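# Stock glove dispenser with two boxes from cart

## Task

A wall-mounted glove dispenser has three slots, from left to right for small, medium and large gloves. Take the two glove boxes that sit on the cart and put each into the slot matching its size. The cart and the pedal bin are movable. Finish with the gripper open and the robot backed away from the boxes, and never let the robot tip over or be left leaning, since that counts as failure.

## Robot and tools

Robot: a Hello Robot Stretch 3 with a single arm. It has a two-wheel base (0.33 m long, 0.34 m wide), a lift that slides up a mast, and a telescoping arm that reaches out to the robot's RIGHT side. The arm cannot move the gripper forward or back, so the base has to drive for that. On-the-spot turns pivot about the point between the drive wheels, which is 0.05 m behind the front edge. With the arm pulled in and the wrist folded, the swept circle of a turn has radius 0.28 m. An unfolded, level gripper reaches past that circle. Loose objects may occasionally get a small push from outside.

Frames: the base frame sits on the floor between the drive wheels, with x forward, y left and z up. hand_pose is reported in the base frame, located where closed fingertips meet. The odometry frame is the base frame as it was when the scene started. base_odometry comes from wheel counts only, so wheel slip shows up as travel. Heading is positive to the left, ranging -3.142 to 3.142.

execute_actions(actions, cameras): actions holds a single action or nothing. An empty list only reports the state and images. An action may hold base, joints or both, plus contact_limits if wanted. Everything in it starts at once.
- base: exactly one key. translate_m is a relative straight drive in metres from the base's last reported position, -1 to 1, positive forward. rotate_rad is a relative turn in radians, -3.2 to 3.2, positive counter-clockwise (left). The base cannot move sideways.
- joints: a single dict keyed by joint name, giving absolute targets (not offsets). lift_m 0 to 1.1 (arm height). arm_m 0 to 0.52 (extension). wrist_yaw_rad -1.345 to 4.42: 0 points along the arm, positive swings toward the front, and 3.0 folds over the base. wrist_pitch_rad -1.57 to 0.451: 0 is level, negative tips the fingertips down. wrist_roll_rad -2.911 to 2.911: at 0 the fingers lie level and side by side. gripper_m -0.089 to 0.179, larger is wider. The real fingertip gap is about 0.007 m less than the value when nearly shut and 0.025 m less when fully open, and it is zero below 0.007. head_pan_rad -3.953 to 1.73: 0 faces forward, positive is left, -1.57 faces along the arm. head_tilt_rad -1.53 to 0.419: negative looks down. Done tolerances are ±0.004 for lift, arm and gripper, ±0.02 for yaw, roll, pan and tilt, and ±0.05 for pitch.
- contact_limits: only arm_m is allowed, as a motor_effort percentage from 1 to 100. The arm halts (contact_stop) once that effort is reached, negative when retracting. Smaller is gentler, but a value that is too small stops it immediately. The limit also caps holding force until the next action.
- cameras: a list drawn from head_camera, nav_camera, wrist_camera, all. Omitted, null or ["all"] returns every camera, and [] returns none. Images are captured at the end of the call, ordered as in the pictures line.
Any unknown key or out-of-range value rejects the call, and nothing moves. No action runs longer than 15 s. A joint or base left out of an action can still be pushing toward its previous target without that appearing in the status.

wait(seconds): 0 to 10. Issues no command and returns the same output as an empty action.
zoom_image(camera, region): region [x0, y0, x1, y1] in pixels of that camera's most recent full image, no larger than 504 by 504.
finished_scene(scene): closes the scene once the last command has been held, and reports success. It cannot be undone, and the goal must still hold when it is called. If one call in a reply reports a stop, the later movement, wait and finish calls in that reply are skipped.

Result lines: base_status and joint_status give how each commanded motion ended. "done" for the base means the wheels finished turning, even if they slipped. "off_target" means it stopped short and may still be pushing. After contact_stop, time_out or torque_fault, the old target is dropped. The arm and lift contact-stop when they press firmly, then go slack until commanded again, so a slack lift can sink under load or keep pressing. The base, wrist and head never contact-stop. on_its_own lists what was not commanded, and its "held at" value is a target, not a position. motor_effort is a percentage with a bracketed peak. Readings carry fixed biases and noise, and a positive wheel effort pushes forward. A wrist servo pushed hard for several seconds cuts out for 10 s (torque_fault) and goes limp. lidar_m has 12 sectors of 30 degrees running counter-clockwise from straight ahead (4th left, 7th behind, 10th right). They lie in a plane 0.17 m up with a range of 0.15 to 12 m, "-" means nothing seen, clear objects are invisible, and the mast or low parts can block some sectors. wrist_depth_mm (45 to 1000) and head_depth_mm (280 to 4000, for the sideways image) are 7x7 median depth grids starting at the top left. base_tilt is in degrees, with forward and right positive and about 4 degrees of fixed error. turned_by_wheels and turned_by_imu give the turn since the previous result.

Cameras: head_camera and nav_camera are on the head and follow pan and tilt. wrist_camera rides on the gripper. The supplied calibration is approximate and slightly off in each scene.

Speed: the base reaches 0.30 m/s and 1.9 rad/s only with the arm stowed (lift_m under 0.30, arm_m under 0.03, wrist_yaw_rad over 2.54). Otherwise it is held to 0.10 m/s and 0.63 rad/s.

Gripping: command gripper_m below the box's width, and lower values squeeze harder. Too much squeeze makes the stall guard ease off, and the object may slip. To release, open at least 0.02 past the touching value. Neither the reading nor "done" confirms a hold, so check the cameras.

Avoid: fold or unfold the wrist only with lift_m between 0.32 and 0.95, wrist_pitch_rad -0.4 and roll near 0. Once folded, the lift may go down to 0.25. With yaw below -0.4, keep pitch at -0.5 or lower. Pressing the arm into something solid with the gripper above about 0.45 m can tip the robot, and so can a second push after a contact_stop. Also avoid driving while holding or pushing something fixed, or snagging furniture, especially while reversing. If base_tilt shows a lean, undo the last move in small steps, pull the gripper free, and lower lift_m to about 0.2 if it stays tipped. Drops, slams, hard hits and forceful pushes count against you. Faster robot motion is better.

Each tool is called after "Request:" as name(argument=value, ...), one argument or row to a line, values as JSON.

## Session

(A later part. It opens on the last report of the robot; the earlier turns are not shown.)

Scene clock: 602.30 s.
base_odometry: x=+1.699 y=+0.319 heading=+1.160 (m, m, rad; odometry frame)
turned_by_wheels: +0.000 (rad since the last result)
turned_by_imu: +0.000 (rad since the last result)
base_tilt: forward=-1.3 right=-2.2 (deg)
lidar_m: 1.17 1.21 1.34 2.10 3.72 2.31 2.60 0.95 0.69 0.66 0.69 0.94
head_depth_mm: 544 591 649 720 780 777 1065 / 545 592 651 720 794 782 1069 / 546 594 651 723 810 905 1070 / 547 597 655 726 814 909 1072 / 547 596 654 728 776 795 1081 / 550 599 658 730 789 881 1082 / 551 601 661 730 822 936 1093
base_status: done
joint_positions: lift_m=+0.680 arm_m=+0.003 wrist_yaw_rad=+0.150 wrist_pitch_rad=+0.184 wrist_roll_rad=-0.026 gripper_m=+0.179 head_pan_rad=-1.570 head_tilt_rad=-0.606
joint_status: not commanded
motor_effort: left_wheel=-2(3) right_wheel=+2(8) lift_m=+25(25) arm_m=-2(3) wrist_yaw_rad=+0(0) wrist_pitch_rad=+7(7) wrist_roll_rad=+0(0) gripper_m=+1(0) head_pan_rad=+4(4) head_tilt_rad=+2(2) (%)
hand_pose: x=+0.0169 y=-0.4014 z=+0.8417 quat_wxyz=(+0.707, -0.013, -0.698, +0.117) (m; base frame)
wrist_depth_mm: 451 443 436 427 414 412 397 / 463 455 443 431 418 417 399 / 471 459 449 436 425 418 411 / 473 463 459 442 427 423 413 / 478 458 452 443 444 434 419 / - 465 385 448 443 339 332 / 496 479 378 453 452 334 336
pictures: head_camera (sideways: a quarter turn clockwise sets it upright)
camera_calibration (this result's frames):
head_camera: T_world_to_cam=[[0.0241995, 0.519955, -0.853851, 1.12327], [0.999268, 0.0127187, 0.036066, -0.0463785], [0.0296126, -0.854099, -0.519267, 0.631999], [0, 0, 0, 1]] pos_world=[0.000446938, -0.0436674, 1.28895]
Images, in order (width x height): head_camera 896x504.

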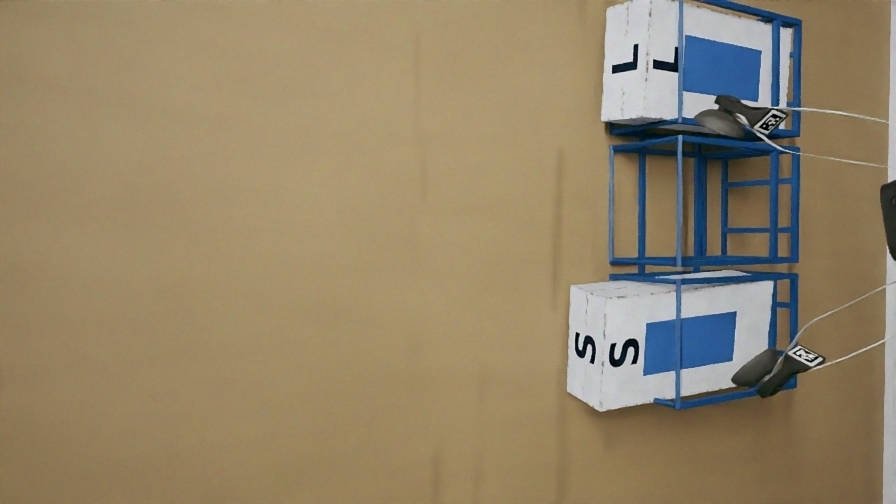

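Request:
execute_actions(
  actions=[
    {"base":{"translate_m":0.075},"joints":{"lift_m":0.78,"gripper_m":0.0,"wrist_pitch_rad":-0.1,"wrist_yaw_rad":0.0}},
  ],
  cameras=[],
)

Request:
execute_actions(
  actions=[
    {"joints":{"arm_m":0.225,"head_tilt_rad":-0.75}},
  ],
  cameras=["head_camera"],
)

Scene clock: 613.77 s.
base_odometry: x=+1.729 y=+0.388 heading=+1.160 (m, m, rad; odometry frame)
turned_by_wheels: +0.000 (rad since the last result)
turned_by_imu: +0.000 (rad since the last result)
base_tilt: forward=-1.3 right=-2.2 (deg)
lidar_m: 1.09 1.14 1.31 1.82 3.77 2.39 2.67 0.95 0.69 0.66 0.69 0.93
head_depth_mm: 543 591 649 718 780 793 1059 / 545 593 651 722 807 893 1064 / 546 594 650 724 808 884 850 / 546 596 652 723 772 785 1065 / 548 598 654 726 786 828 1077 / 549 596 657 730 819 931 1084 / 551 600 658 731 820 935 1087
base_status: done
joint_positions: lift_m=+0.780 arm_m=+0.003 wrist_yaw_rad=+0.001 wrist_pitch_rad=-0.115 wrist_roll_rad=-0.026 gripper_m=+0.000 head_pan_rad=-1.570 head_tilt_rad=-0.606
joint_status: all done
motor_effort: left_wheel=-2(2) right_wheel=+3(8) lift_m=+25(25) arm_m=-3(3) wrist_yaw_rad=-1(2) wrist_pitch_rad=+7(7) wrist_roll_rad=+0(0) gripper_m=-2(83) head_pan_rad=+4(4) head_tilt_rad=+2(2) (%)
hand_pose: x=-0.0211 y=-0.3997 z=+0.8651 quat_wxyz=(+0.715, +0.042, -0.696, -0.040) (m; base frame)
wrist_depth_mm: 360 369 376 382 390 403 412 / 378 389 392 408 415 425 431 / 399 407 421 431 438 451 457 / 424 439 435 458 469 481 497 / 452 464 391 - 486 407 536 / 480 489 405 406 491 431 570 / 516 531 425 486 555 451 622
pictures: none
No camera images: the call's "cameras" was empty. Leave "cameras" out to get every camera's image.

Scene clock: 616.63 s.
base_odometry: x=+1.729 y=+0.388 heading=+1.160 (m, m, rad; odometry frame)
turned_by_wheels: +0.000 (rad since the last result)
turned_by_imu: +0.000 (rad since the last result)
base_tilt: forward=-1.2 right=-2.3 (deg)
lidar_m: 1.09 1.14 1.31 1.82 3.75 2.39 2.67 0.95 0.69 0.66 0.69 0.94
head_depth_mm: 552 615 690 774 - 1146 1229 / 554 616 692 777 - 1129 1234 / 554 617 695 763 - 1115 1230 / 556 618 694 770 809 1124 1238 / 557 619 697 783 846 1125 1233 / 558 620 699 799 942 1132 1236 / 558 623 702 805 941 1137 1243
base_status: not commanded
joint_positions: lift_m=+0.780 arm_m=+0.225 wrist_yaw_rad=+0.000 wrist_pitch_rad=-0.116 wrist_roll_rad=-0.026 gripper_m=+0.000 head_pan_rad=-1.570 head_tilt_rad=-0.741
joint_status: all done
motor_effort: left_wheel=-2(2) right_wheel=+2(2) lift_m=+24(25) arm_m=+2(2) wrist_yaw_rad=+0(1) wrist_pitch_rad=+7(7) wrist_roll_rad=+0(0) gripper_m=-2(2) head_pan_rad=+4(4) head_tilt_rad=-3(13) (%)
hand_pose: x=-0.0215 y=-0.6215 z=+0.8651 quat_wxyz=(+0.715, +0.042, -0.696, -0.041) (m; base frame)
wrist_depth_mm: 169 172 176 180 182 187 191 / 178 181 185 190 193 198 202 / 187 191 196 200 205 212 216 / 197 202 208 211 218 224 230 / 211 214 219 - 232 239 247 / 223 231 237 244 249 259 266 / 239 225 211 259 270 276 243
pictures: head_camera (sideways: a quarter turn clockwise sets it upright)
camera_calibration (this result's frames):
head_camera: T_world_to_cam=[[0.0240939, 0.629982, -0.776236, 1.02208], [0.999273, 0.00776923, 0.0373223, -0.0480076], [0.0295431, -0.776571, -0.629336, 0.775198], [0, 0, 0, 1]] pos_world=[0.000445095, -0.0415208, 1.28303]
Images, in order (width x height): head_camera 896x504.

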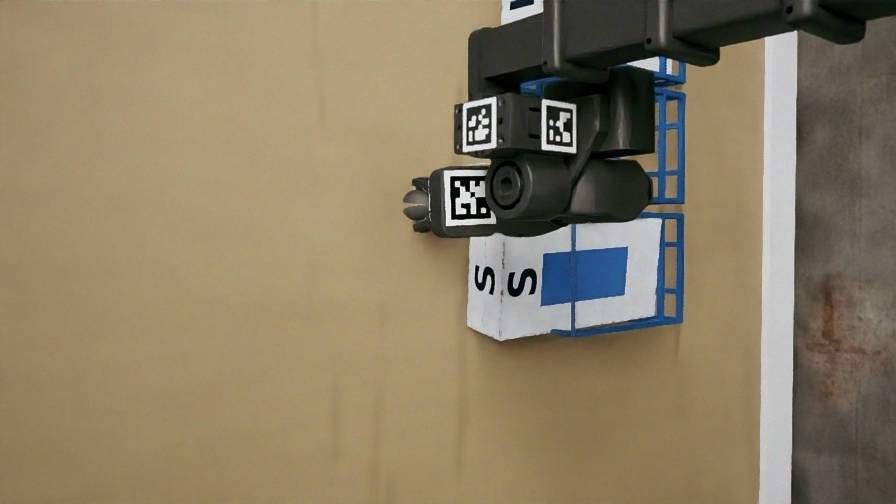

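Request:
execute_actions(
  actions=[
    {"base":{"translate_m":0.078}},
  ],
  cameras=[],
)

Request:
execute_actions(
  actions=[
    {"joints":{"lift_m":0.66}},
  ],
  cameras=["head_camera"],
)

Scene clock: 623.37 s.
base_odometry: x=+1.760 y=+0.460 heading=+1.160 (m, m, rad; odometry frame)
turned_by_wheels: +0.000 (rad since the last result)
turned_by_imu: +0.000 (rad since the last result)
base_tilt: forward=-1.4 right=-2.1 (deg)
lidar_m: 1.02 1.05 1.29 1.52 3.77 2.45 2.67 0.95 0.69 0.66 0.69 0.93
head_depth_mm: 553 614 691 775 - 1150 1227 / 554 615 693 778 - 1132 1234 / 553 617 694 760 - 1117 1232 / 554 616 696 781 853 1122 1230 / 557 620 697 797 936 1126 1234 / 557 620 699 804 939 1132 1241 / 558 621 701 803 939 1138 1236
base_status: done
joint_positions: lift_m=+0.780 arm_m=+0.225 wrist_yaw_rad=+0.000 wrist_pitch_rad=-0.116 wrist_roll_rad=-0.026 gripper_m=+0.000 head_pan_rad=-1.570 head_tilt_rad=-0.741
joint_status: not commanded
motor_effort: left_wheel=-2(3) right_wheel=+2(10) lift_m=+24(25) arm_m=+2(2) wrist_yaw_rad=+0(0) wrist_pitch_rad=+7(7) wrist_roll_rad=+0(0) gripper_m=-2(2) head_pan_rad=+4(4) head_tilt_rad=-3(3) (%)
hand_pose: x=-0.0215 y=-0.6215 z=+0.8651 quat_wxyz=(+0.715, +0.042, -0.696, -0.041) (m; base frame)
wrist_depth_mm: 168 171 175 178 183 186 191 / 177 181 185 189 193 199 202 / 187 191 196 199 204 210 214 / 198 201 207 209 217 223 228 / 209 214 218 - 230 239 249 / 224 229 236 244 246 257 267 / 239 245 219 210 213 276 284
pictures: none
No camera images: the call's "cameras" was empty. Leave "cameras" out to get every camera's image.

Scene clock: 624.93 s.
base_odometry: x=+1.760 y=+0.460 heading=+1.160 (m, m, rad; odometry frame)
turned_by_wheels: +0.000 (rad since the last result)
turned_by_imu: +0.000 (rad since the last result)
base_tilt: forward=-1.3 right=-2.2 (deg)
lidar_m: 1.02 1.06 1.29 1.52 3.77 2.46 2.68 0.95 0.69 0.66 0.69 0.94
head_depth_mm: 552 615 693 790 872 910 - / 553 615 691 791 877 - 1228 / 553 617 694 781 - 1188 1235 / 556 618 695 780 855 1124 1233 / 556 620 697 801 934 1126 1231 / 556 620 699 801 940 1130 1237 / 560 622 701 802 942 1133 1242
base_status: not commanded
joint_positions: lift_m=+0.678 arm_m=+0.225 wrist_yaw_rad=+0.001 wrist_pitch_rad=-0.023 wrist_roll_rad=-0.026 gripper_m=+0.000 head_pan_rad=-1.570 head_tilt_rad=-0.741
joint_status: lift_m contact_stop (moved -0.102 of -0.120)
on_its_own: lift_m is slack since a contact_stop, until your next command for it (your +0.660 is given up); wrist_pitch_rad is at rest, and its effort (-36) is outside its rest range (-20 to +32)
motor_effort: left_wheel=-2(2) right_wheel=+1(2) lift_m=+19(26) arm_m=+2(2) wrist_yaw_rad=-1(1) wrist_pitch_rad=-36(42) wrist_roll_rad=+0(0) gripper_m=-2(2) head_pan_rad=+4(4) head_tilt_rad=-3(3) (%)
hand_pose: x=-0.0211 y=-0.6253 z=+0.7866 quat_wxyz=(+0.717, +0.009, -0.697, -0.008) (m; base frame)
wrist_depth_mm: 174 177 180 184 188 193 196 / 180 184 187 191 196 199 204 / 187 192 196 200 204 208 214 / 195 199 205 206 213 219 225 / 204 208 209 - 218 230 235 / 213 217 151 149 148 238 246 / 224 227 154 152 151 253 259
pictures: head_camera (sideways: a quarter turn clockwise sets it upright)
camera_calibration (this result's frames):
head_camera: T_world_to_cam=[[0.0240928, 0.630103, -0.776137, 1.02195], [0.999273, 0.00776492, 0.0373233, -0.048009], [0.0295442, -0.776472, -0.629458, 0.775356], [0, 0, 0, 1]] pos_world=[0.000445157, -0.0415179, 1.28302]
Images, in order (width x height): head_camera 896x504.

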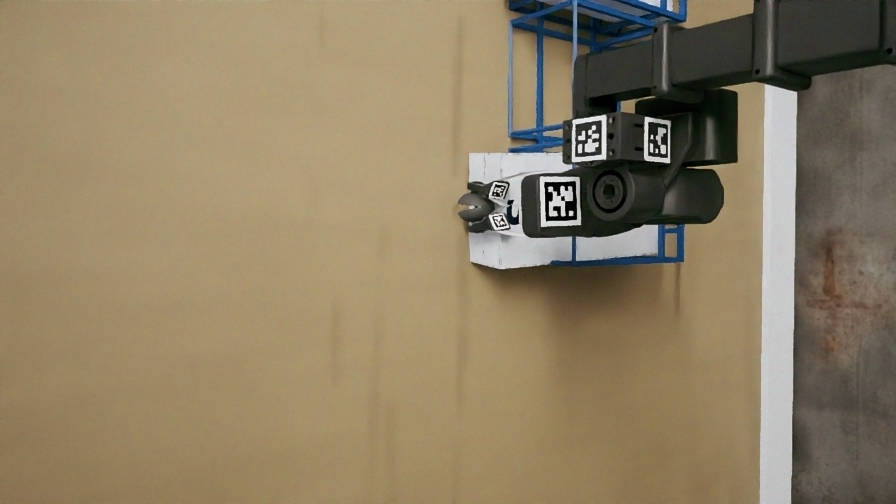

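Request:
execute_actions(
  actions=[
    {"joints":{"lift_m":0.74,"wrist_pitch_rad":0.06}},
  ],
  cameras=[],
)

Request:
execute_actions(
  actions=[
    {"joints":{"gripper_m":0.179},"base":{"translate_m":0.012}},
  ],
  cameras=[],
)

Request:
execute_actions(
  actions=[
    {"joints":{"lift_m":0.625}},
  ],
  cameras=["head_camera","wrist_camera"],
)

Scene clock: 632.40 s.
base_odometry: x=+1.760 y=+0.460 heading=+1.160 (m, m, rad; odometry frame)
turned_by_wheels: +0.000 (rad since the last result)
turned_by_imu: +0.000 (rad since the last result)
base_tilt: forward=-1.3 right=-2.1 (deg)
lidar_m: 1.02 1.06 1.29 1.52 3.75 2.47 2.67 0.95 0.69 0.66 0.68 0.93
head_depth_mm: 552 614 691 791 855 - 1229 / 552 614 693 790 - 1164 1223 / 553 617 694 774 - 1153 1232 / 555 617 694 780 852 1122 1229 / 556 618 698 799 935 1126 1235 / 557 620 699 800 936 1129 1238 / 559 621 702 804 942 1135 1240
base_status: not commanded
joint_positions: lift_m=+0.740 arm_m=+0.225 wrist_yaw_rad=+0.001 wrist_pitch_rad=+0.038 wrist_roll_rad=-0.026 gripper_m=+0.000 head_pan_rad=-1.570 head_tilt_rad=-0.741
joint_status: all done
motor_effort: left_wheel=-2(2) right_wheel=+2(2) lift_m=+25(27) arm_m=+2(2) wrist_yaw_rad=-1(1) wrist_pitch_rad=+10(21) wrist_roll_rad=+0(0) gripper_m=-2(1) head_pan_rad=+4(4) head_tilt_rad=-3(3) (%)
hand_pose: x=-0.0211 y=-0.6267 z=+0.8642 quat_wxyz=(+0.716, -0.013, -0.697, +0.013) (m; base frame)
wrist_depth_mm: 179 181 184 188 191 196 199 / 185 187 190 195 198 203 206 / 190 191 197 202 205 209 215 / 195 199 203 207 212 218 223 / 203 206 208 - 220 226 231 / 209 212 218 225 231 234 241 / 216 221 223 217 232 244 251
pictures: none
No camera images: the call's "cameras" was empty. Leave "cameras" out to get every camera's image.

Scene clock: 634.67 s.
base_odometry: x=+1.765 y=+0.471 heading=+1.160 (m, m, rad; odometry frame)
turned_by_wheels: +0.000 (rad since the last result)
turned_by_imu: +0.000 (rad since the last result)
base_tilt: forward=-1.2 right=-2.2 (deg)
lidar_m: 1.01 1.04 1.29 1.47 3.78 2.48 2.68 0.95 0.69 0.66 0.69 0.94
head_depth_mm: 552 612 690 791 861 - 1228 / 553 614 692 789 - 1169 1225 / 552 616 692 774 - 1154 1233 / 556 617 695 781 871 1114 1236 / 557 620 695 801 936 1121 1232 / 557 620 699 800 939 1131 1237 / 558 621 701 805 940 1136 1233
base_status: done
joint_positions: lift_m=+0.740 arm_m=+0.225 wrist_yaw_rad=+0.001 wrist_pitch_rad=+0.038 wrist_roll_rad=-0.026 gripper_m=+0.179 head_pan_rad=-1.570 head_tilt_rad=-0.741
joint_status: all done
motor_effort: left_wheel=-2(3) right_wheel=+2(9) lift_m=+25(24) arm_m=+2(2) wrist_yaw_rad=+0(1) wrist_pitch_rad=+10(11) wrist_roll_rad=+0(0) gripper_m=+1(83) head_pan_rad=+4(4) head_tilt_rad=-3(3) (%)
hand_pose: x=-0.0211 y=-0.6267 z=+0.8642 quat_wxyz=(+0.716, -0.013, -0.697, +0.013) (m; base frame)
wrist_depth_mm: 178 181 184 187 192 196 199 / 183 187 190 194 199 203 206 / 189 193 197 201 206 209 214 / 196 199 203 207 212 216 222 / 200 206 212 216 218 224 231 / - 215 218 223 230 237 240 / 220 220 224 218 215 245 251
pictures: none
No camera images: the call's "cameras" was empty. Leave "cameras" out to get every camera's image.

Scene clock: 636.53 s.
base_odometry: x=+1.765 y=+0.471 heading=+1.160 (m, m, rad; odometry frame)
turned_by_wheels: +0.000 (rad since the last result)
turned_by_imu: +0.000 (rad since the last result)
base_tilt: forward=-1.3 right=-2.2 (deg)
lidar_m: 1.01 1.04 1.29 1.48 3.76 2.48 2.68 0.95 0.69 0.66 0.69 0.94
head_depth_mm: 552 614 691 787 903 1095 - / 552 615 691 791 876 - 1225 / 554 617 694 775 772 - 1230 / 555 618 696 779 830 1120 1233 / 555 620 698 798 934 1127 1234 / 556 619 699 803 937 1132 1236 / 558 622 701 803 941 1139 1239
base_status: not commanded
joint_positions: lift_m=+0.625 arm_m=+0.225 wrist_yaw_rad=+0.001 wrist_pitch_rad=+0.038 wrist_roll_rad=-0.026 gripper_m=+0.179 head_pan_rad=-1.570 head_tilt_rad=-0.741
joint_status: all done
motor_effort: left_wheel=-2(2) right_wheel=+2(2) lift_m=+20(24) arm_m=+2(2) wrist_yaw_rad=-1(1) wrist_pitch_rad=+10(11) wrist_roll_rad=+0(0) gripper_m=+0(0) head_pan_rad=+4(4) head_tilt_rad=-3(3) (%)
hand_pose: x=-0.0211 y=-0.6267 z=+0.7496 quat_wxyz=(+0.716, -0.013, -0.697, +0.014) (m; base frame)
wrist_depth_mm: 179 181 182 187 191 195 200 / 183 186 190 195 196 202 207 / 189 192 197 202 206 209 214 / 196 199 148 135 131 213 222 / 202 204 139 135 133 132 229 / - 215 141 138 135 230 237 / 218 223 143 140 138 150 248
pictures: head_camera (sideways: a quarter turn clockwise sets it upright), wrist_camera
camera_calibration (this result's frames):
head_camera: T_world_to_cam=[[0.024093, 0.630103, -0.776137, 1.02195], [0.999273, 0.00776469, 0.0373233, -0.048009], [0.029544, -0.776472, -0.629458, 0.775356], [0, 0, 0, 1]] pos_world=[0.000445147, -0.0415179, 1.28302]
wrist_camera: T_world_to_cam=[[-0.996657, 0.0748974, -0.0326244, 0.0416829], [0.0485121, 0.221285, -0.974002, 0.884124], [-0.0657309, -0.972329, -0.224179, -0.267655], [0, 0, 0, 1]] pos_world=[-0.0189403, -0.459014, 0.802496]
Images, in order (width x height): head_camera 896x504, wrist_camera 644x364.

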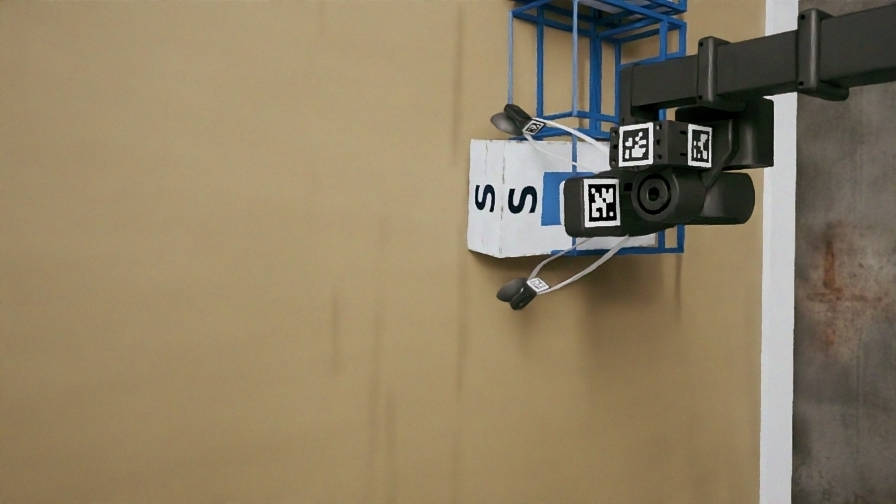

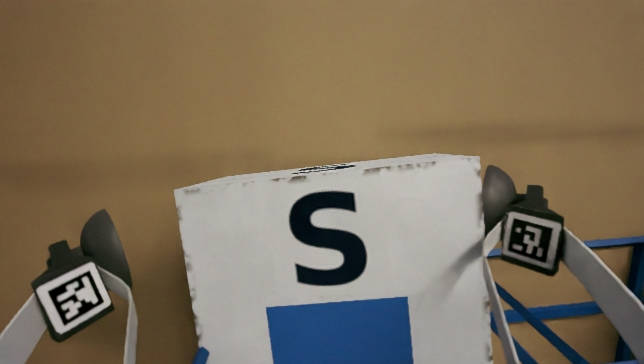

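Request:
execute_actions(
  actions=[
    {"joints":{"gripper_m":0.06}},
  ],
  cameras=["head_camera","wrist_camera"],
)

Scene clock: 640.97 s.
base_odometry: x=+1.765 y=+0.471 heading=+1.159 (m, m, rad; odometry frame)
turned_by_wheels: +0.000 (rad since the last result)
turned_by_imu: -0.001 (rad since the last result)
base_tilt: forward=-1.3 right=-2.2 (deg)
lidar_m: 1.01 1.04 1.28 1.47 3.77 2.47 2.68 0.95 0.69 0.66 0.69 0.93
head_depth_mm: 552 614 692 791 901 1091 - / 552 614 691 791 878 - 1229 / 554 617 693 776 773 - 1231 / 555 616 696 781 837 1123 1235 / 557 619 696 800 937 1124 1235 / 557 620 700 802 936 1131 1238 / 558 621 699 803 940 1139 1237
base_status: not commanded
joint_positions: lift_m=+0.625 arm_m=+0.225 wrist_yaw_rad=-0.021 wrist_pitch_rad=+0.040 wrist_roll_rad=-0.026 gripper_m=+0.061 head_pan_rad=-1.570 head_tilt_rad=-0.741
joint_status: all done
motor_effort: left_wheel=-5(5) right_wheel=+13(13) lift_m=+20(20) arm_m=+2(2) wrist_yaw_rad=+12(13) wrist_pitch_rad=+9(10) wrist_roll_rad=+0(0) gripper_m=-27(99) head_pan_rad=+4(4) head_tilt_rad=-3(3) (%)
hand_pose: x=-0.0268 y=-0.6267 z=+0.7499 quat_wxyz=(+0.717, -0.021, -0.697, +0.006) (m; base frame)
wrist_depth_mm: 176 178 184 189 194 200 203 / 182 185 189 195 200 207 212 / 186 190 195 200 206 213 220 / 191 196 155 135 133 220 228 / 197 199 137 136 135 229 234 / 205 - 140 138 137 237 245 / 211 219 142 140 138 239 254
pictures: head_camera (sideways: a quarter turn clockwise sets it upright), wrist_camera
camera_calibration (this result's frames):
head_camera: T_world_to_cam=[[0.0240932, 0.630103, -0.776138, 1.02195], [0.999273, 0.00776434, 0.0373233, -0.048009], [0.0295437, -0.776473, -0.629458, 0.775356], [0, 0, 0, 1]] pos_world=[0.000445132, -0.0415179, 1.28302]
wrist_camera: T_world_to_cam=[[-0.994781, 0.0966521, -0.0327052, 0.0498279], [0.0533044, 0.218952, -0.974278, 0.883575], [-0.0870052, -0.970937, -0.222961, -0.268525], [0, 0, 0, 1]] pos_world=[-0.0208936, -0.458997, 0.802608]
Images, in order (width x height): head_camera 896x504, wrist_camera 644x364.

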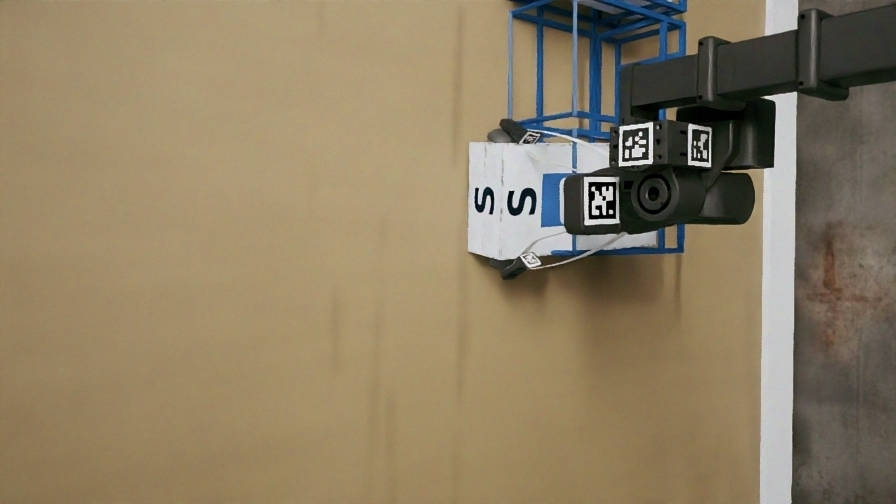

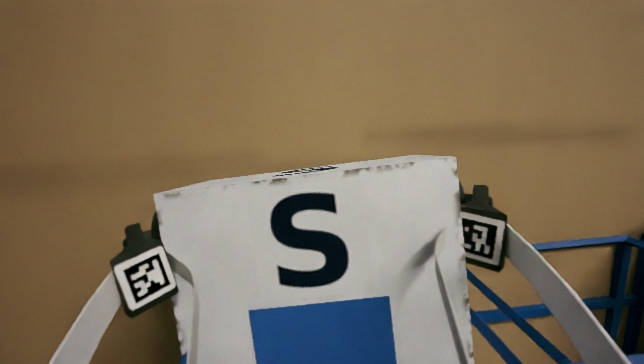

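Request:
execute_actions(
  actions=[
    {"base":{"translate_m":-0.012},"joints":{"lift_m":0.635}},
  ],
  cameras=[],
)

Request:
execute_actions(
  actions=[
    {"joints":{"lift_m":0.595}},
  ],
  cameras=["head_camera"],
)

Scene clock: 645.53 s.
base_odometry: x=+1.760 y=+0.460 heading=+1.159 (m, m, rad; odometry frame)
turned_by_wheels: +0.000 (rad since the last result)
turned_by_imu: +0.000 (rad since the last result)
base_tilt: forward=-1.2 right=-2.2 (deg)
lidar_m: 1.02 1.06 1.29 1.52 3.78 2.47 2.69 0.95 0.69 0.66 0.69 0.94
head_depth_mm: 551 613 690 788 873 1034 - / 553 616 691 792 876 - 1228 / 554 615 695 771 772 - 1228 / 555 616 696 779 843 1124 1232 / 555 619 696 799 933 1124 1232 / 557 619 698 801 935 1134 1234 / 557 620 702 803 942 1140 1238
base_status: done
joint_positions: lift_m=+0.635 arm_m=+0.225 wrist_yaw_rad=+0.000 wrist_pitch_rad=+0.014 wrist_roll_rad=-0.020 gripper_m=+0.079 head_pan_rad=-1.570 head_tilt_rad=-0.741
joint_status: all done
on_its_own: gripper_m is held at +0.078, not at your +0.060, by its stall guard, which is not easing now
motor_effort: left_wheel=-1(10) right_wheel=+0(9) lift_m=+27(26) arm_m=+2(2) wrist_yaw_rad=+0(14) wrist_pitch_rad=+21(22) wrist_roll_rad=-2(3) gripper_m=-19(22) head_pan_rad=+4(4) head_tilt_rad=-3(3) (%)
hand_pose: x=-0.0213 y=-0.6263 z=+0.7531 quat_wxyz=(+0.714, -0.005, -0.700, +0.005) (m; base frame)
wrist_depth_mm: 175 178 182 186 189 194 197 / 182 185 188 192 196 202 206 / 187 192 196 200 204 209 215 / 195 199 157 134 133 218 223 / 202 202 137 136 135 228 230 / 209 208 140 138 137 236 243 / 217 224 143 141 140 245 255
pictures: none
No camera images: the call's "cameras" was empty. Leave "cameras" out to get every camera's image.

Scene clock: 646.57 s.
base_odometry: x=+1.760 y=+0.460 heading=+1.159 (m, m, rad; odometry frame)
turned_by_wheels: +0.000 (rad since the last result)
turned_by_imu: +0.000 (rad since the last result)
base_tilt: forward=-1.2 right=-2.2 (deg)
lidar_m: 1.02 1.05 1.29 1.52 3.77 2.46 2.69 0.95 0.69 0.66 0.68 0.94
head_depth_mm: 551 614 690 790 874 1038 1229 / 554 616 695 792 904 - 1206 / 554 615 695 776 779 - 1231 / 554 617 695 780 834 1122 1235 / 556 619 698 800 936 1125 1234 / 557 620 699 803 940 1133 1236 / 559 621 700 806 938 1143 1236
base_status: not commanded
joint_positions: lift_m=+0.599 arm_m=+0.225 wrist_yaw_rad=+0.004 wrist_pitch_rad=+0.127 wrist_roll_rad=-0.022 gripper_m=+0.079 head_pan_rad=-1.570 head_tilt_rad=-0.741
joint_status: lift_m contact_stop (moved -0.036 of -0.040)
on_its_own: gripper_m is held at +0.078, not at your +0.060, by its stall guard, which is not easing now; lift_m is slack since a contact_stop, until your next command for it; wrist_pitch_rad is at rest, and its effort (-31) is outside its rest range (-20 to +32)
motor_effort: left_wheel=-1(0) right_wheel=-1(1) lift_m=+20(21) arm_m=+2(2) wrist_yaw_rad=-3(3) wrist_pitch_rad=-31(35) wrist_roll_rad=-1(2) gripper_m=-20(20) head_pan_rad=+4(4) head_tilt_rad=-3(3) (%)
hand_pose: x=-0.0204 y=-0.6270 z=+0.7461 quat_wxyz=(+0.714, -0.044, -0.698, +0.046) (m; base frame)
wrist_depth_mm: 188 191 193 197 201 205 209 / 191 195 197 200 204 209 211 / 193 197 200 205 209 213 218 / 197 200 138 136 135 217 220 / 201 202 138 136 134 221 227 / 206 139 138 135 134 227 231 / 209 213 138 136 134 226 232
pictures: head_camera (sideways: a quarter turn clockwise sets it upright)
camera_calibration (this result's frames):
head_camera: T_world_to_cam=[[0.0240931, 0.630112, -0.776131, 1.02194], [0.999273, 0.00776417, 0.0373234, -0.0480091], [0.0295439, -0.776466, -0.629467, 0.775367], [0, 0, 0, 1]] pos_world=[0.000445142, -0.0415177, 1.28302]
Images, in order (width x height): head_camera 896x504.

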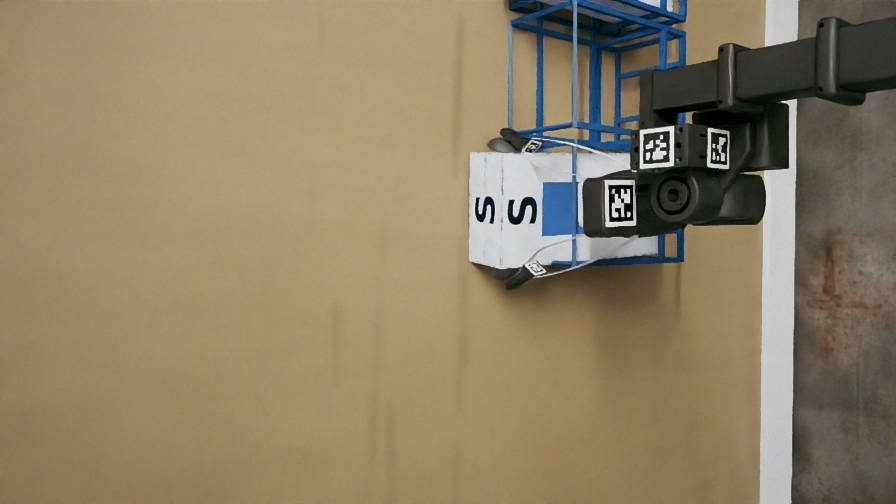

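Request:
execute_actions(
  actions=[
    {"joints":{"lift_m":0.615,"gripper_m":0.179,"wrist_pitch_rad":0.06}},
  ],
  cameras=[],
)

Request:
execute_actions(
  actions=[
    {"joints":{"lift_m":0.74}},
  ],
  cameras=[],
)

Request:
execute_actions(
  actions=[
    {"joints":{"arm_m":0.0,"head_tilt_rad":-0.6}},
  ],
  cameras=["head_camera"],
)

Scene clock: 654.00 s.
base_odometry: x=+1.760 y=+0.460 heading=+1.159 (m, m, rad; odometry frame)
turned_by_wheels: +0.000 (rad since the last result)
turned_by_imu: +0.000 (rad since the last result)
base_tilt: forward=-1.3 right=-2.2 (deg)
lidar_m: 1.02 1.05 1.29 1.51 3.78 2.46 2.68 0.95 0.69 0.66 0.69 0.93
head_depth_mm: 553 615 691 790 874 1083 1231 / 553 615 692 792 905 - 1200 / 554 616 695 777 775 - 1234 / 554 619 697 779 823 1123 1231 / 556 617 698 800 937 1127 1235 / 558 620 700 800 935 1134 1244 / 558 623 702 805 939 1134 1237
base_status: not commanded
joint_positions: lift_m=+0.615 arm_m=+0.225 wrist_yaw_rad=+0.002 wrist_pitch_rad=+0.045 wrist_roll_rad=-0.022 gripper_m=+0.179 head_pan_rad=-1.570 head_tilt_rad=-0.741
joint_status: all done
motor_effort: left_wheel=-1(1) right_wheel=+0(1) lift_m=+23(29) arm_m=+2(2) wrist_yaw_rad=-1(3) wrist_pitch_rad=+6(18) wrist_roll_rad=-1(1) gripper_m=+0(84) head_pan_rad=+4(4) head_tilt_rad=-3(3) (%)
hand_pose: x=-0.0210 y=-0.6268 z=+0.7412 quat_wxyz=(+0.715, -0.015, -0.699, +0.016) (m; base frame)
wrist_depth_mm: 178 182 185 188 192 196 200 / 183 187 190 193 198 203 206 / 190 193 196 200 204 210 215 / 195 197 133 129 127 217 222 / 201 138 135 132 130 222 228 / - 210 137 134 132 233 236 / 217 219 139 137 134 238 244
pictures: none
No camera images: the call's "cameras" was empty. Leave "cameras" out to get every camera's image.

Scene clock: 655.97 s.
base_odometry: x=+1.760 y=+0.460 heading=+1.159 (m, m, rad; odometry frame)
turned_by_wheels: +0.000 (rad since the last result)
turned_by_imu: +0.000 (rad since the last result)
base_tilt: forward=-1.2 right=-2.2 (deg)
lidar_m: 1.02 1.06 1.29 1.51 3.77 2.46 2.68 0.95 0.69 0.66 0.69 0.93
head_depth_mm: 552 614 690 790 857 - 1228 / 553 616 692 798 - 1167 1233 / 554 616 693 777 - 1154 1232 / 555 617 696 781 857 1122 1237 / 557 619 699 798 934 1129 1235 / 558 621 698 803 936 1130 1234 / 559 621 700 804 940 1130 1238
base_status: not commanded
joint_positions: lift_m=+0.740 arm_m=+0.225 wrist_yaw_rad=+0.002 wrist_pitch_rad=+0.044 wrist_roll_rad=-0.022 gripper_m=+0.179 head_pan_rad=-1.570 head_tilt_rad=-0.741
joint_status: all done
motor_effort: left_wheel=-1(1) right_wheel=+0(1) lift_m=+25(32) arm_m=+2(2) wrist_yaw_rad=-1(1) wrist_pitch_rad=+7(7) wrist_roll_rad=-1(1) gripper_m=+0(1) head_pan_rad=+4(4) head_tilt_rad=-3(3) (%)
hand_pose: x=-0.0210 y=-0.6268 z=+0.8658 quat_wxyz=(+0.715, -0.015, -0.699, +0.016) (m; base frame)
wrist_depth_mm: 178 181 185 189 192 196 201 / 183 187 191 195 199 203 207 / 190 193 197 201 204 209 215 / 196 200 203 207 214 216 222 / 201 207 211 216 220 225 230 / - 214 217 222 227 235 240 / 219 220 225 222 233 243 248
pictures: none
No camera images: the call's "cameras" was empty. Leave "cameras" out to get every camera's image.

Scene clock: 658.83 s.
base_odometry: x=+1.760 y=+0.460 heading=+1.159 (m, m, rad; odometry frame)
turned_by_wheels: +0.000 (rad since the last result)
turned_by_imu: +0.000 (rad since the last result)
base_tilt: forward=-1.3 right=-2.3 (deg)
lidar_m: 1.02 1.05 1.29 1.52 3.78 2.46 2.68 0.95 0.69 0.66 0.68 0.94
head_depth_mm: 543 592 648 717 804 880 1059 / 544 592 649 721 809 887 1064 / 545 593 652 722 772 783 947 / 546 595 654 723 787 819 1050 / 548 595 655 725 817 911 1081 / 547 596 656 730 819 935 1080 / 549 598 657 731 818 933 1082
base_status: not commanded
joint_positions: lift_m=+0.740 arm_m=+0.003 wrist_yaw_rad=+0.000 wrist_pitch_rad=+0.044 wrist_roll_rad=-0.022 gripper_m=+0.179 head_pan_rad=-1.570 head_tilt_rad=-0.606
joint_status: all done
joint sent to its limit — the command would take arm_m past its lower limit, so that joint was sent only as far as its limit.
motor_effort: left_wheel=-1(1) right_wheel=+1(1) lift_m=+25(24) arm_m=-3(2) wrist_yaw_rad=+1(1) wrist_pitch_rad=+8(8) wrist_roll_rad=-1(1) gripper_m=+0(1) head_pan_rad=+4(4) head_tilt_rad=+2(12) (%)
hand_pose: x=-0.0214 y=-0.4050 z=+0.8657 quat_wxyz=(+0.715, -0.015, -0.699, +0.015) (m; base frame)
wrist_depth_mm: 376 385 389 397 406 420 428 / 387 396 405 411 420 433 437 / 397 410 420 432 438 448 463 / 408 418 430 444 449 455 471 / 422 434 447 417 468 476 479 / - 456 459 381 479 419 392 / 456 465 477 385 501 410 410
pictures: head_camera (sideways: a quarter turn clockwise sets it upright)
camera_calibration (this result's frames):
head_camera: T_world_to_cam=[[0.0241835, 0.519932, -0.853865, 1.12328], [0.999268, 0.0127505, 0.0360657, -0.0463781], [0.0296389, -0.854112, -0.519243, 0.631969], [0, 0, 0, 1]] pos_world=[0.000448286, -0.0436679, 1.28895]
Images, in order (width x height): head_camera 896x504.

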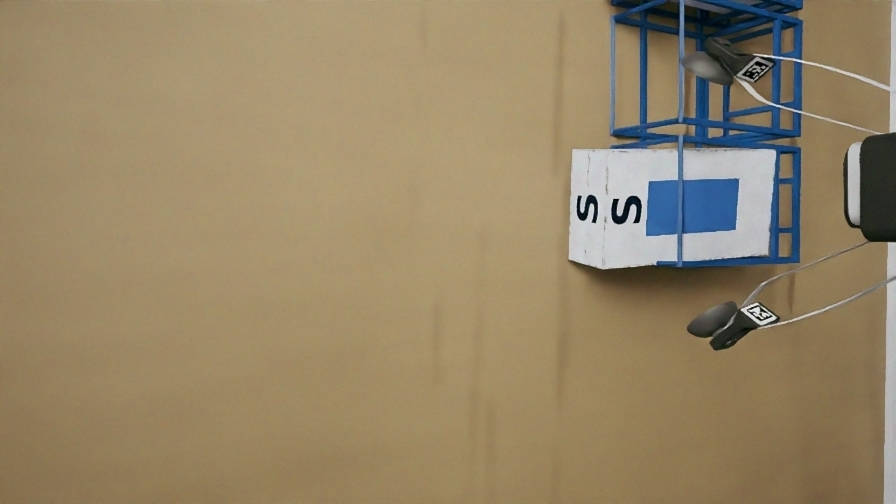

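Request:
execute_actions(
  actions=[
    {"joints":{"arm_m":0.228,"head_tilt_rad":-0.74}},
  ],
  cameras=[],
)

Request:
execute_actions(
  actions=[
    {"joints":{"lift_m":0.625}},
  ],
  cameras=[],
)

Request:
execute_actions(
  actions=[
    {"joints":{"gripper_m":0.055}},
  ],
  cameras=[],
)

Request:
execute_actions(
  actions=[
    {"joints":{"lift_m":0.645,"wrist_pitch_rad":0.25}},
  ],
  cameras=["head_camera"],
)

Scene clock: 667.07 s.
base_odometry: x=+1.760 y=+0.460 heading=+1.159 (m, m, rad; odometry frame)
turned_by_wheels: +0.000 (rad since the last result)
turned_by_imu: +0.000 (rad since the last result)
base_tilt: forward=-1.3 right=-2.2 (deg)
lidar_m: 1.02 1.05 1.29 1.52 3.74 2.46 2.68 0.95 0.69 0.66 0.69 0.93
head_depth_mm: 551 611 686 781 866 - 1220 / 552 613 689 793 - 1145 1218 / 553 613 689 773 - 1131 1219 / 555 615 693 774 832 1101 1225 / 555 616 694 792 923 1109 1223 / 557 617 693 793 929 1113 1227 / 557 617 697 798 928 1117 1232
base_status: not commanded
joint_positions: lift_m=+0.740 arm_m=+0.228 wrist_yaw_rad=+0.000 wrist_pitch_rad=+0.044 wrist_roll_rad=-0.022 gripper_m=+0.179 head_pan_rad=-1.570 head_tilt_rad=-0.731
joint_status: all done
motor_effort: left_wheel=-1(1) right_wheel=+1(1) lift_m=+24(25) arm_m=+2(3) wrist_yaw_rad=+0(0) wrist_pitch_rad=+7(7) wrist_roll_rad=-1(1) gripper_m=+1(1) head_pan_rad=+4(4) head_tilt_rad=-3(13) (%)
hand_pose: x=-0.0214 y=-0.6298 z=+0.8657 quat_wxyz=(+0.715, -0.015, -0.699, +0.015) (m; base frame)
wrist_depth_mm: 176 178 182 186 188 193 197 / 180 184 188 192 195 199 205 / 187 189 194 197 203 206 212 / 193 196 201 204 208 214 219 / 198 203 207 212 216 220 227 / - 211 215 219 225 230 238 / 216 217 221 223 230 242 246
pictures: none
No camera images: the call's "cameras" was empty. Leave "cameras" out to get every camera's image.

Scene clock: 668.93 s.
base_odometry: x=+1.760 y=+0.460 heading=+1.159 (m, m, rad; odometry frame)
turned_by_wheels: +0.000 (rad since the last result)
turned_by_imu: +0.000 (rad since the last result)
base_tilt: forward=-1.2 right=-2.2 (deg)
lidar_m: 1.02 1.05 1.29 1.52 3.76 2.46 2.70 0.95 0.69 0.66 0.68 0.93
head_depth_mm: 550 612 688 785 895 1063 - / 552 612 688 786 915 - 1211 / 553 614 690 771 777 - 1224 / 553 617 694 776 803 1101 1229 / 554 617 693 789 927 1108 1228 / 555 617 695 797 928 1115 1230 / 557 619 698 798 933 1114 1239
base_status: not commanded
joint_positions: lift_m=+0.625 arm_m=+0.228 wrist_yaw_rad=+0.000 wrist_pitch_rad=+0.044 wrist_roll_rad=-0.022 gripper_m=+0.179 head_pan_rad=-1.570 head_tilt_rad=-0.731
joint_status: all done
motor_effort: left_wheel=-1(1) right_wheel=+1(1) lift_m=+20(22) arm_m=+2(2) wrist_yaw_rad=+0(1) wrist_pitch_rad=+7(8) wrist_roll_rad=-1(1) gripper_m=+0(0) head_pan_rad=+4(3) head_tilt_rad=-3(3) (%)
hand_pose: x=-0.0214 y=-0.6298 z=+0.7510 quat_wxyz=(+0.715, -0.015, -0.699, +0.015) (m; base frame)
wrist_depth_mm: 175 179 181 186 189 193 196 / 181 184 188 191 195 200 204 / 186 190 193 199 202 207 210 / 192 194 172 130 126 213 220 / 197 135 133 130 128 219 225 / - 172 134 132 130 229 235 / 214 215 138 135 132 233 245
pictures: none
No camera images: the call's "cameras" was empty. Leave "cameras" out to get every camera's image.

Scene clock: 670.67 s.
base_odometry: x=+1.760 y=+0.460 heading=+1.159 (m, m, rad; odometry frame)
turned_by_wheels: +0.000 (rad since the last result)
turned_by_imu: +0.000 (rad since the last result)
base_tilt: forward=-1.3 right=-2.2 (deg)
lidar_m: 1.02 1.05 1.29 1.52 3.77 2.46 2.69 0.95 0.69 0.66 0.69 0.94
head_depth_mm: 550 612 687 786 893 1060 - / 552 612 688 786 914 - 1214 / 553 614 689 773 779 - 1220 / 554 615 691 775 820 1106 1225 / 555 618 693 793 925 1109 1230 / 556 616 696 793 925 1117 1228 / 557 619 697 798 925 1115 1236
base_status: not commanded
joint_positions: lift_m=+0.625 arm_m=+0.228 wrist_yaw_rad=+0.001 wrist_pitch_rad=+0.044 wrist_roll_rad=-0.022 gripper_m=+0.056 head_pan_rad=-1.570 head_tilt_rad=-0.731
joint_status: all done
motor_effort: left_wheel=-1(1) right_wheel=+1(1) lift_m=+20(20) arm_m=+2(2) wrist_yaw_rad=-1(1) wrist_pitch_rad=+7(8) wrist_roll_rad=-1(1) gripper_m=-28(100) head_pan_rad=+4(4) head_tilt_rad=-3(3) (%)
hand_pose: x=-0.0211 y=-0.6298 z=+0.7510 quat_wxyz=(+0.715, -0.015, -0.699, +0.016) (m; base frame)
wrist_depth_mm: 176 179 182 186 190 194 197 / 180 184 187 192 195 199 204 / 186 190 194 198 202 206 211 / 193 195 172 131 128 214 219 / 199 167 134 132 130 223 227 / 205 - 136 134 132 228 235 / 212 217 138 135 134 235 245
pictures: none
No camera images: the call's "cameras" was empty. Leave "cameras" out to get every camera's image.

Scene clock: 671.60 s.
base_odometry: x=+1.760 y=+0.460 heading=+1.159 (m, m, rad; odometry frame)
turned_by_wheels: +0.000 (rad since the last result)
turned_by_imu: +0.000 (rad since the last result)
base_tilt: forward=-1.3 right=-2.2 (deg)
lidar_m: 1.02 1.06 1.29 1.52 3.76 2.46 2.68 0.95 0.69 0.66 0.69 0.93
head_depth_mm: 551 611 686 783 889 1048 - / 552 613 689 784 896 - 1220 / 553 612 688 745 766 - 1227 / 554 614 693 756 848 1104 1226 / 555 615 693 791 924 1111 1232 / 557 617 695 794 928 1110 1226 / 556 618 698 795 928 1117 1238
base_status: not commanded
joint_positions: lift_m=+0.645 arm_m=+0.228 wrist_yaw_rad=+0.000 wrist_pitch_rad=+0.167 wrist_roll_rad=-0.022 gripper_m=+0.060 head_pan_rad=-1.570 head_tilt_rad=-0.731
joint_status: wrist_pitch_rad off_target (ended at +0.167, target +0.250); the others done
on_its_own: wrist_pitch_rad is at rest, and its effort (+39) is outside its rest range (-20 to +32)
motor_effort: left_wheel=-2(2) right_wheel=+2(2) lift_m=+28(30) arm_m=+2(2) wrist_yaw_rad=-1(1) wrist_pitch_rad=+39(47) wrist_roll_rad=-1(1) gripper_m=-27(28) head_pan_rad=+4(4) head_tilt_rad=-3(3) (%)
hand_pose: x=-0.0213 y=-0.6294 z=+0.8022 quat_wxyz=(+0.713, -0.059, -0.696, +0.058) (m; base frame)
wrist_depth_mm: 188 191 195 198 201 206 210 / 190 193 198 200 204 207 213 / 194 195 199 204 208 211 216 / 196 199 200 132 130 216 220 / 199 168 134 132 131 220 222 / 202 - 136 133 132 223 228 / 203 207 137 135 133 225 230
pictures: head_camera (sideways: a quarter turn clockwise sets it upright)
camera_calibration (this result's frames):
head_camera: T_world_to_cam=[[0.024083, 0.622279, -0.782425, 1.03014], [0.999272, 0.00816696, 0.0372529, -0.0479178], [0.0295718, -0.782753, -0.62163, 0.765172], [0, 0, 0, 1]] pos_world=[0.000446487, -0.0417053, 1.28345]
Images, in order (width x height): head_camera 896x504.

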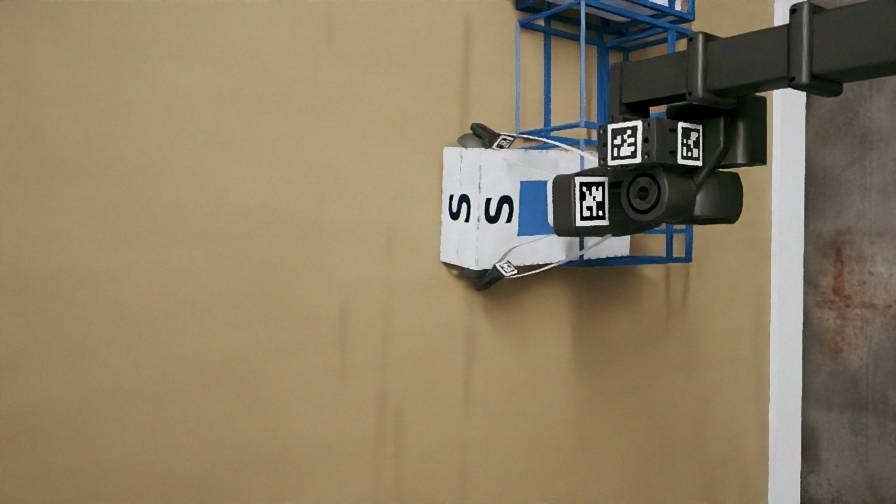

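Request:
execute_actions(
  actions=[
    {"joints":{"arm_m":0.24}},
  ],
  cameras=[],
)

Request:
execute_actions(
  actions=[
    {"joints":{"lift_m":0.585}},
  ],
  cameras=["head_camera"],
)

Scene clock: 675.53 s.
base_odometry: x=+1.760 y=+0.460 heading=+1.159 (m, m, rad; odometry frame)
turned_by_wheels: +0.000 (rad since the last result)
turned_by_imu: -0.001 (rad since the last result)
base_tilt: forward=-1.3 right=-2.2 (deg)
lidar_m: 1.02 1.06 1.29 1.52 3.78 2.46 2.68 0.95 0.69 0.66 0.69 0.93
head_depth_mm: 551 613 688 784 890 1078 - / 553 614 689 785 893 - 1219 / 553 615 689 744 770 - 1227 / 555 615 693 759 852 1107 1225 / 556 617 694 795 924 1112 1228 / 557 618 696 797 929 1113 1228 / 558 619 697 797 932 1118 1233
base_status: not commanded
joint_positions: lift_m=+0.645 arm_m=+0.239 wrist_yaw_rad=-0.001 wrist_pitch_rad=+0.172 wrist_roll_rad=-0.020 gripper_m=+0.078 head_pan_rad=-1.570 head_tilt_rad=-0.731
joint_status: all done
on_its_own: gripper_m is held at +0.077, not at your +0.055, by its stall guard, which is still easing; wrist_pitch_rad is at rest, and its effort (+37) is outside its rest range (-20 to +32)
motor_effort: left_wheel=-4(4) right_wheel=+11(11) lift_m=+29(28) arm_m=+10(10) wrist_yaw_rad=+0(1) wrist_pitch_rad=+37(38) wrist_roll_rad=-2(3) gripper_m=-20(21) head_pan_rad=+4(4) head_tilt_rad=-3(3) (%)
hand_pose: x=-0.0217 y=-0.6405 z=+0.8034 quat_wxyz=(+0.712, -0.061, -0.697, +0.059) (m; base frame)
wrist_depth_mm: 179 182 186 188 191 196 199 / 182 184 188 190 195 199 202 / 184 185 190 194 197 200 205 / 187 189 191 129 128 202 210 / 189 160 130 129 128 208 212 / 191 131 130 129 129 210 216 / - 195 131 130 130 213 217
pictures: none
No camera images: the call's "cameras" was empty. Leave "cameras" out to get every camera's image.

Scene clock: 676.90 s.
base_odometry: x=+1.760 y=+0.460 heading=+1.159 (m, m, rad; odometry frame)
turned_by_wheels: +0.000 (rad since the last result)
turned_by_imu: +0.000 (rad since the last result)
base_tilt: forward=-1.3 right=-2.2 (deg)
lidar_m: 1.02 1.06 1.29 1.51 3.77 2.46 2.69 0.95 0.69 0.66 0.69 0.94
head_depth_mm: 552 612 688 783 893 1090 1215 / 552 614 688 785 913 - 1228 / 554 615 691 775 811 - 1224 / 555 616 695 776 836 1104 1225 / 555 616 695 793 925 1112 1232 / 557 620 695 797 923 1108 1230 / 557 619 697 797 929 1121 1225
base_status: not commanded
joint_positions: lift_m=+0.585 arm_m=+0.239 wrist_yaw_rad=+0.003 wrist_pitch_rad=+0.235 wrist_roll_rad=-0.014 gripper_m=+0.081 head_pan_rad=-1.570 head_tilt_rad=-0.731
joint_status: all done
on_its_own: gripper_m is held at +0.080, not at your +0.055, by its stall guard, which is not easing now; wrist_pitch_rad moved +0.063 to your old target +0.250
motor_effort: left_wheel=-4(4) right_wheel=+9(11) lift_m=+21(22) arm_m=+8(10) wrist_yaw_rad=-3(2) wrist_pitch_rad=+7(36) wrist_roll_rad=-5(5) gripper_m=-20(19) head_pan_rad=+4(4) head_tilt_rad=-3(3) (%)
hand_pose: x=-0.0205 y=-0.6390 z=+0.7600 quat_wxyz=(+0.707, -0.082, -0.697, +0.083) (m; base frame)
wrist_depth_mm: 188 191 193 197 201 203 208 / 189 191 195 197 201 204 208 / 189 192 195 198 201 205 209 / 189 192 194 131 130 206 208 / 189 161 131 129 129 207 211 / 190 131 130 129 129 208 208 / - 194 129 129 128 206 210
pictures: head_camera (sideways: a quarter turn clockwise sets it upright)
camera_calibration (this result's frames):
head_camera: T_world_to_cam=[[0.0240831, 0.622284, -0.782421, 1.03014], [0.999272, 0.00816662, 0.037253, -0.0479179], [0.0295717, -0.782749, -0.621635, 0.765179], [0, 0, 0, 1]] pos_world=[0.000446482, -0.0417052, 1.28345]
Images, in order (width x height): head_camera 896x504.

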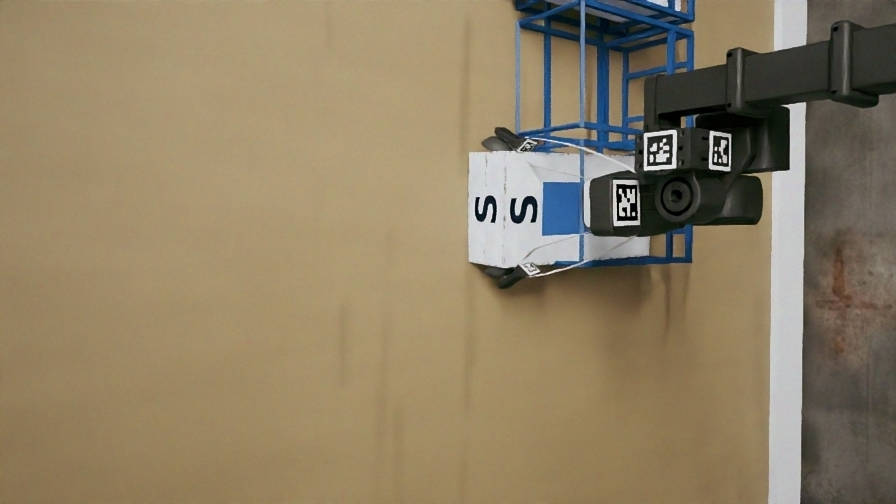

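Request:
execute_actions(
  actions=[
    {"joints":{"lift_m":0.565}},
  ],
  cameras=["head_camera","wrist_camera"],
)

Scene clock: 682.03 s.
base_odometry: x=+1.760 y=+0.460 heading=+1.159 (m, m, rad; odometry frame)
turned_by_wheels: +0.000 (rad since the last result)
turned_by_imu: +0.000 (rad since the last result)
base_tilt: forward=-1.1 right=-2.4 (deg)
lidar_m: 1.02 1.05 1.29 1.52 3.77 2.47 2.68 0.95 0.69 0.66 0.69 0.94
head_depth_mm: 552 612 687 784 891 1092 1228 / 552 613 688 787 919 - 1215 / 554 615 690 773 805 - 1223 / 555 616 693 776 835 1105 1221 / 555 617 693 793 927 1109 1229 / 556 619 694 794 930 1113 1228 / 558 619 697 795 930 1114 1234
base_status: not commanded
joint_positions: lift_m=+0.565 arm_m=+0.239 wrist_yaw_rad=+0.003 wrist_pitch_rad=+0.287 wrist_roll_rad=-0.014 gripper_m=+0.081 head_pan_rad=-1.570 head_tilt_rad=-0.731
joint_status: all done
on_its_own: gripper_m is held at +0.080, not at your +0.055, by its stall guard, which is not easing now
motor_effort: left_wheel=-4(4) right_wheel=+7(8) lift_m=+17(15) arm_m=+6(8) wrist_yaw_rad=-2(2) wrist_pitch_rad=-17(18) wrist_roll_rad=-5(5) gripper_m=-19(19) head_pan_rad=+5(4) head_tilt_rad=-3(3) (%)
hand_pose: x=-0.0206 y=-0.6370 z=+0.7534 quat_wxyz=(+0.705, -0.100, -0.695, +0.101) (m; base frame)
wrist_depth_mm: 197 199 202 205 208 213 216 / 195 197 202 204 206 211 214 / 195 196 199 204 206 209 213 / 194 196 133 133 132 207 212 / 191 133 133 131 130 208 211 / 190 131 130 130 128 204 209 / - 192 129 128 127 201 208
pictures: head_camera (sideways: a quarter turn clockwise sets it upright), wrist_camera
camera_calibration (this result's frames):
head_camera: T_world_to_cam=[[0.0240832, 0.622284, -0.782421, 1.03014], [0.999272, 0.0081665, 0.037253, -0.0479179], [0.0295716, -0.782749, -0.621635, 0.765179], [0, 0, 0, 1]] pos_world=[0.000446477, -0.0417052, 1.28345]
wrist_camera: T_world_to_cam=[[-0.99633, 0.0589086, -0.0621016, 0.0551473], [0.0607476, -0.0245056, -0.997852, 0.751712], [-0.0603039, -0.997963, 0.0208371, -0.47754], [0, 0, 0, 1]] pos_world=[-0.0195173, -0.461395, 0.763473]
Images, in order (width x height): head_camera 896x504, wrist_camera 644x364.

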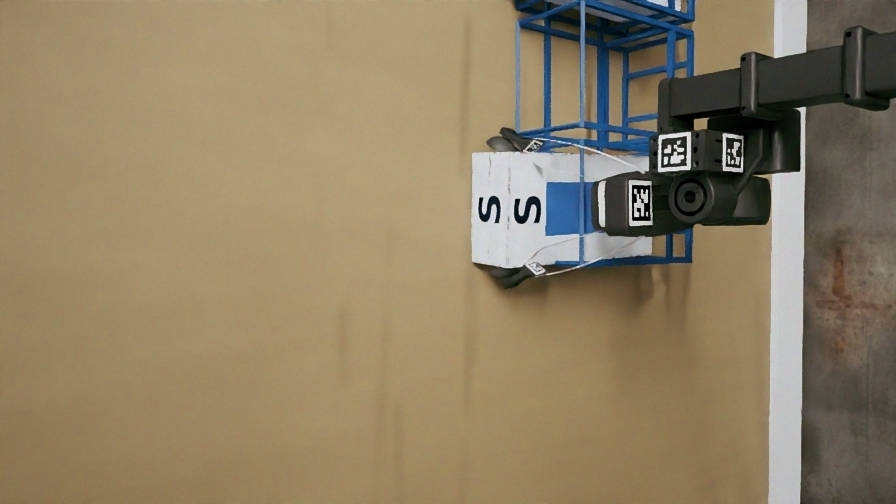

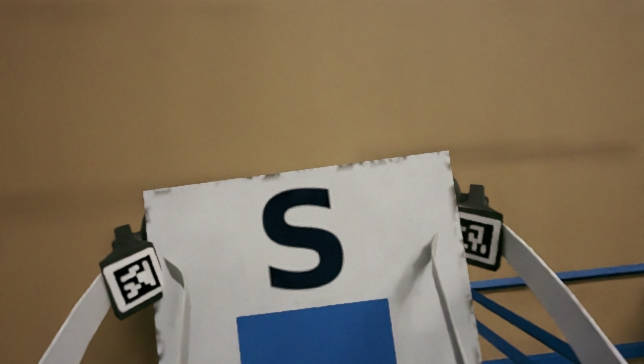

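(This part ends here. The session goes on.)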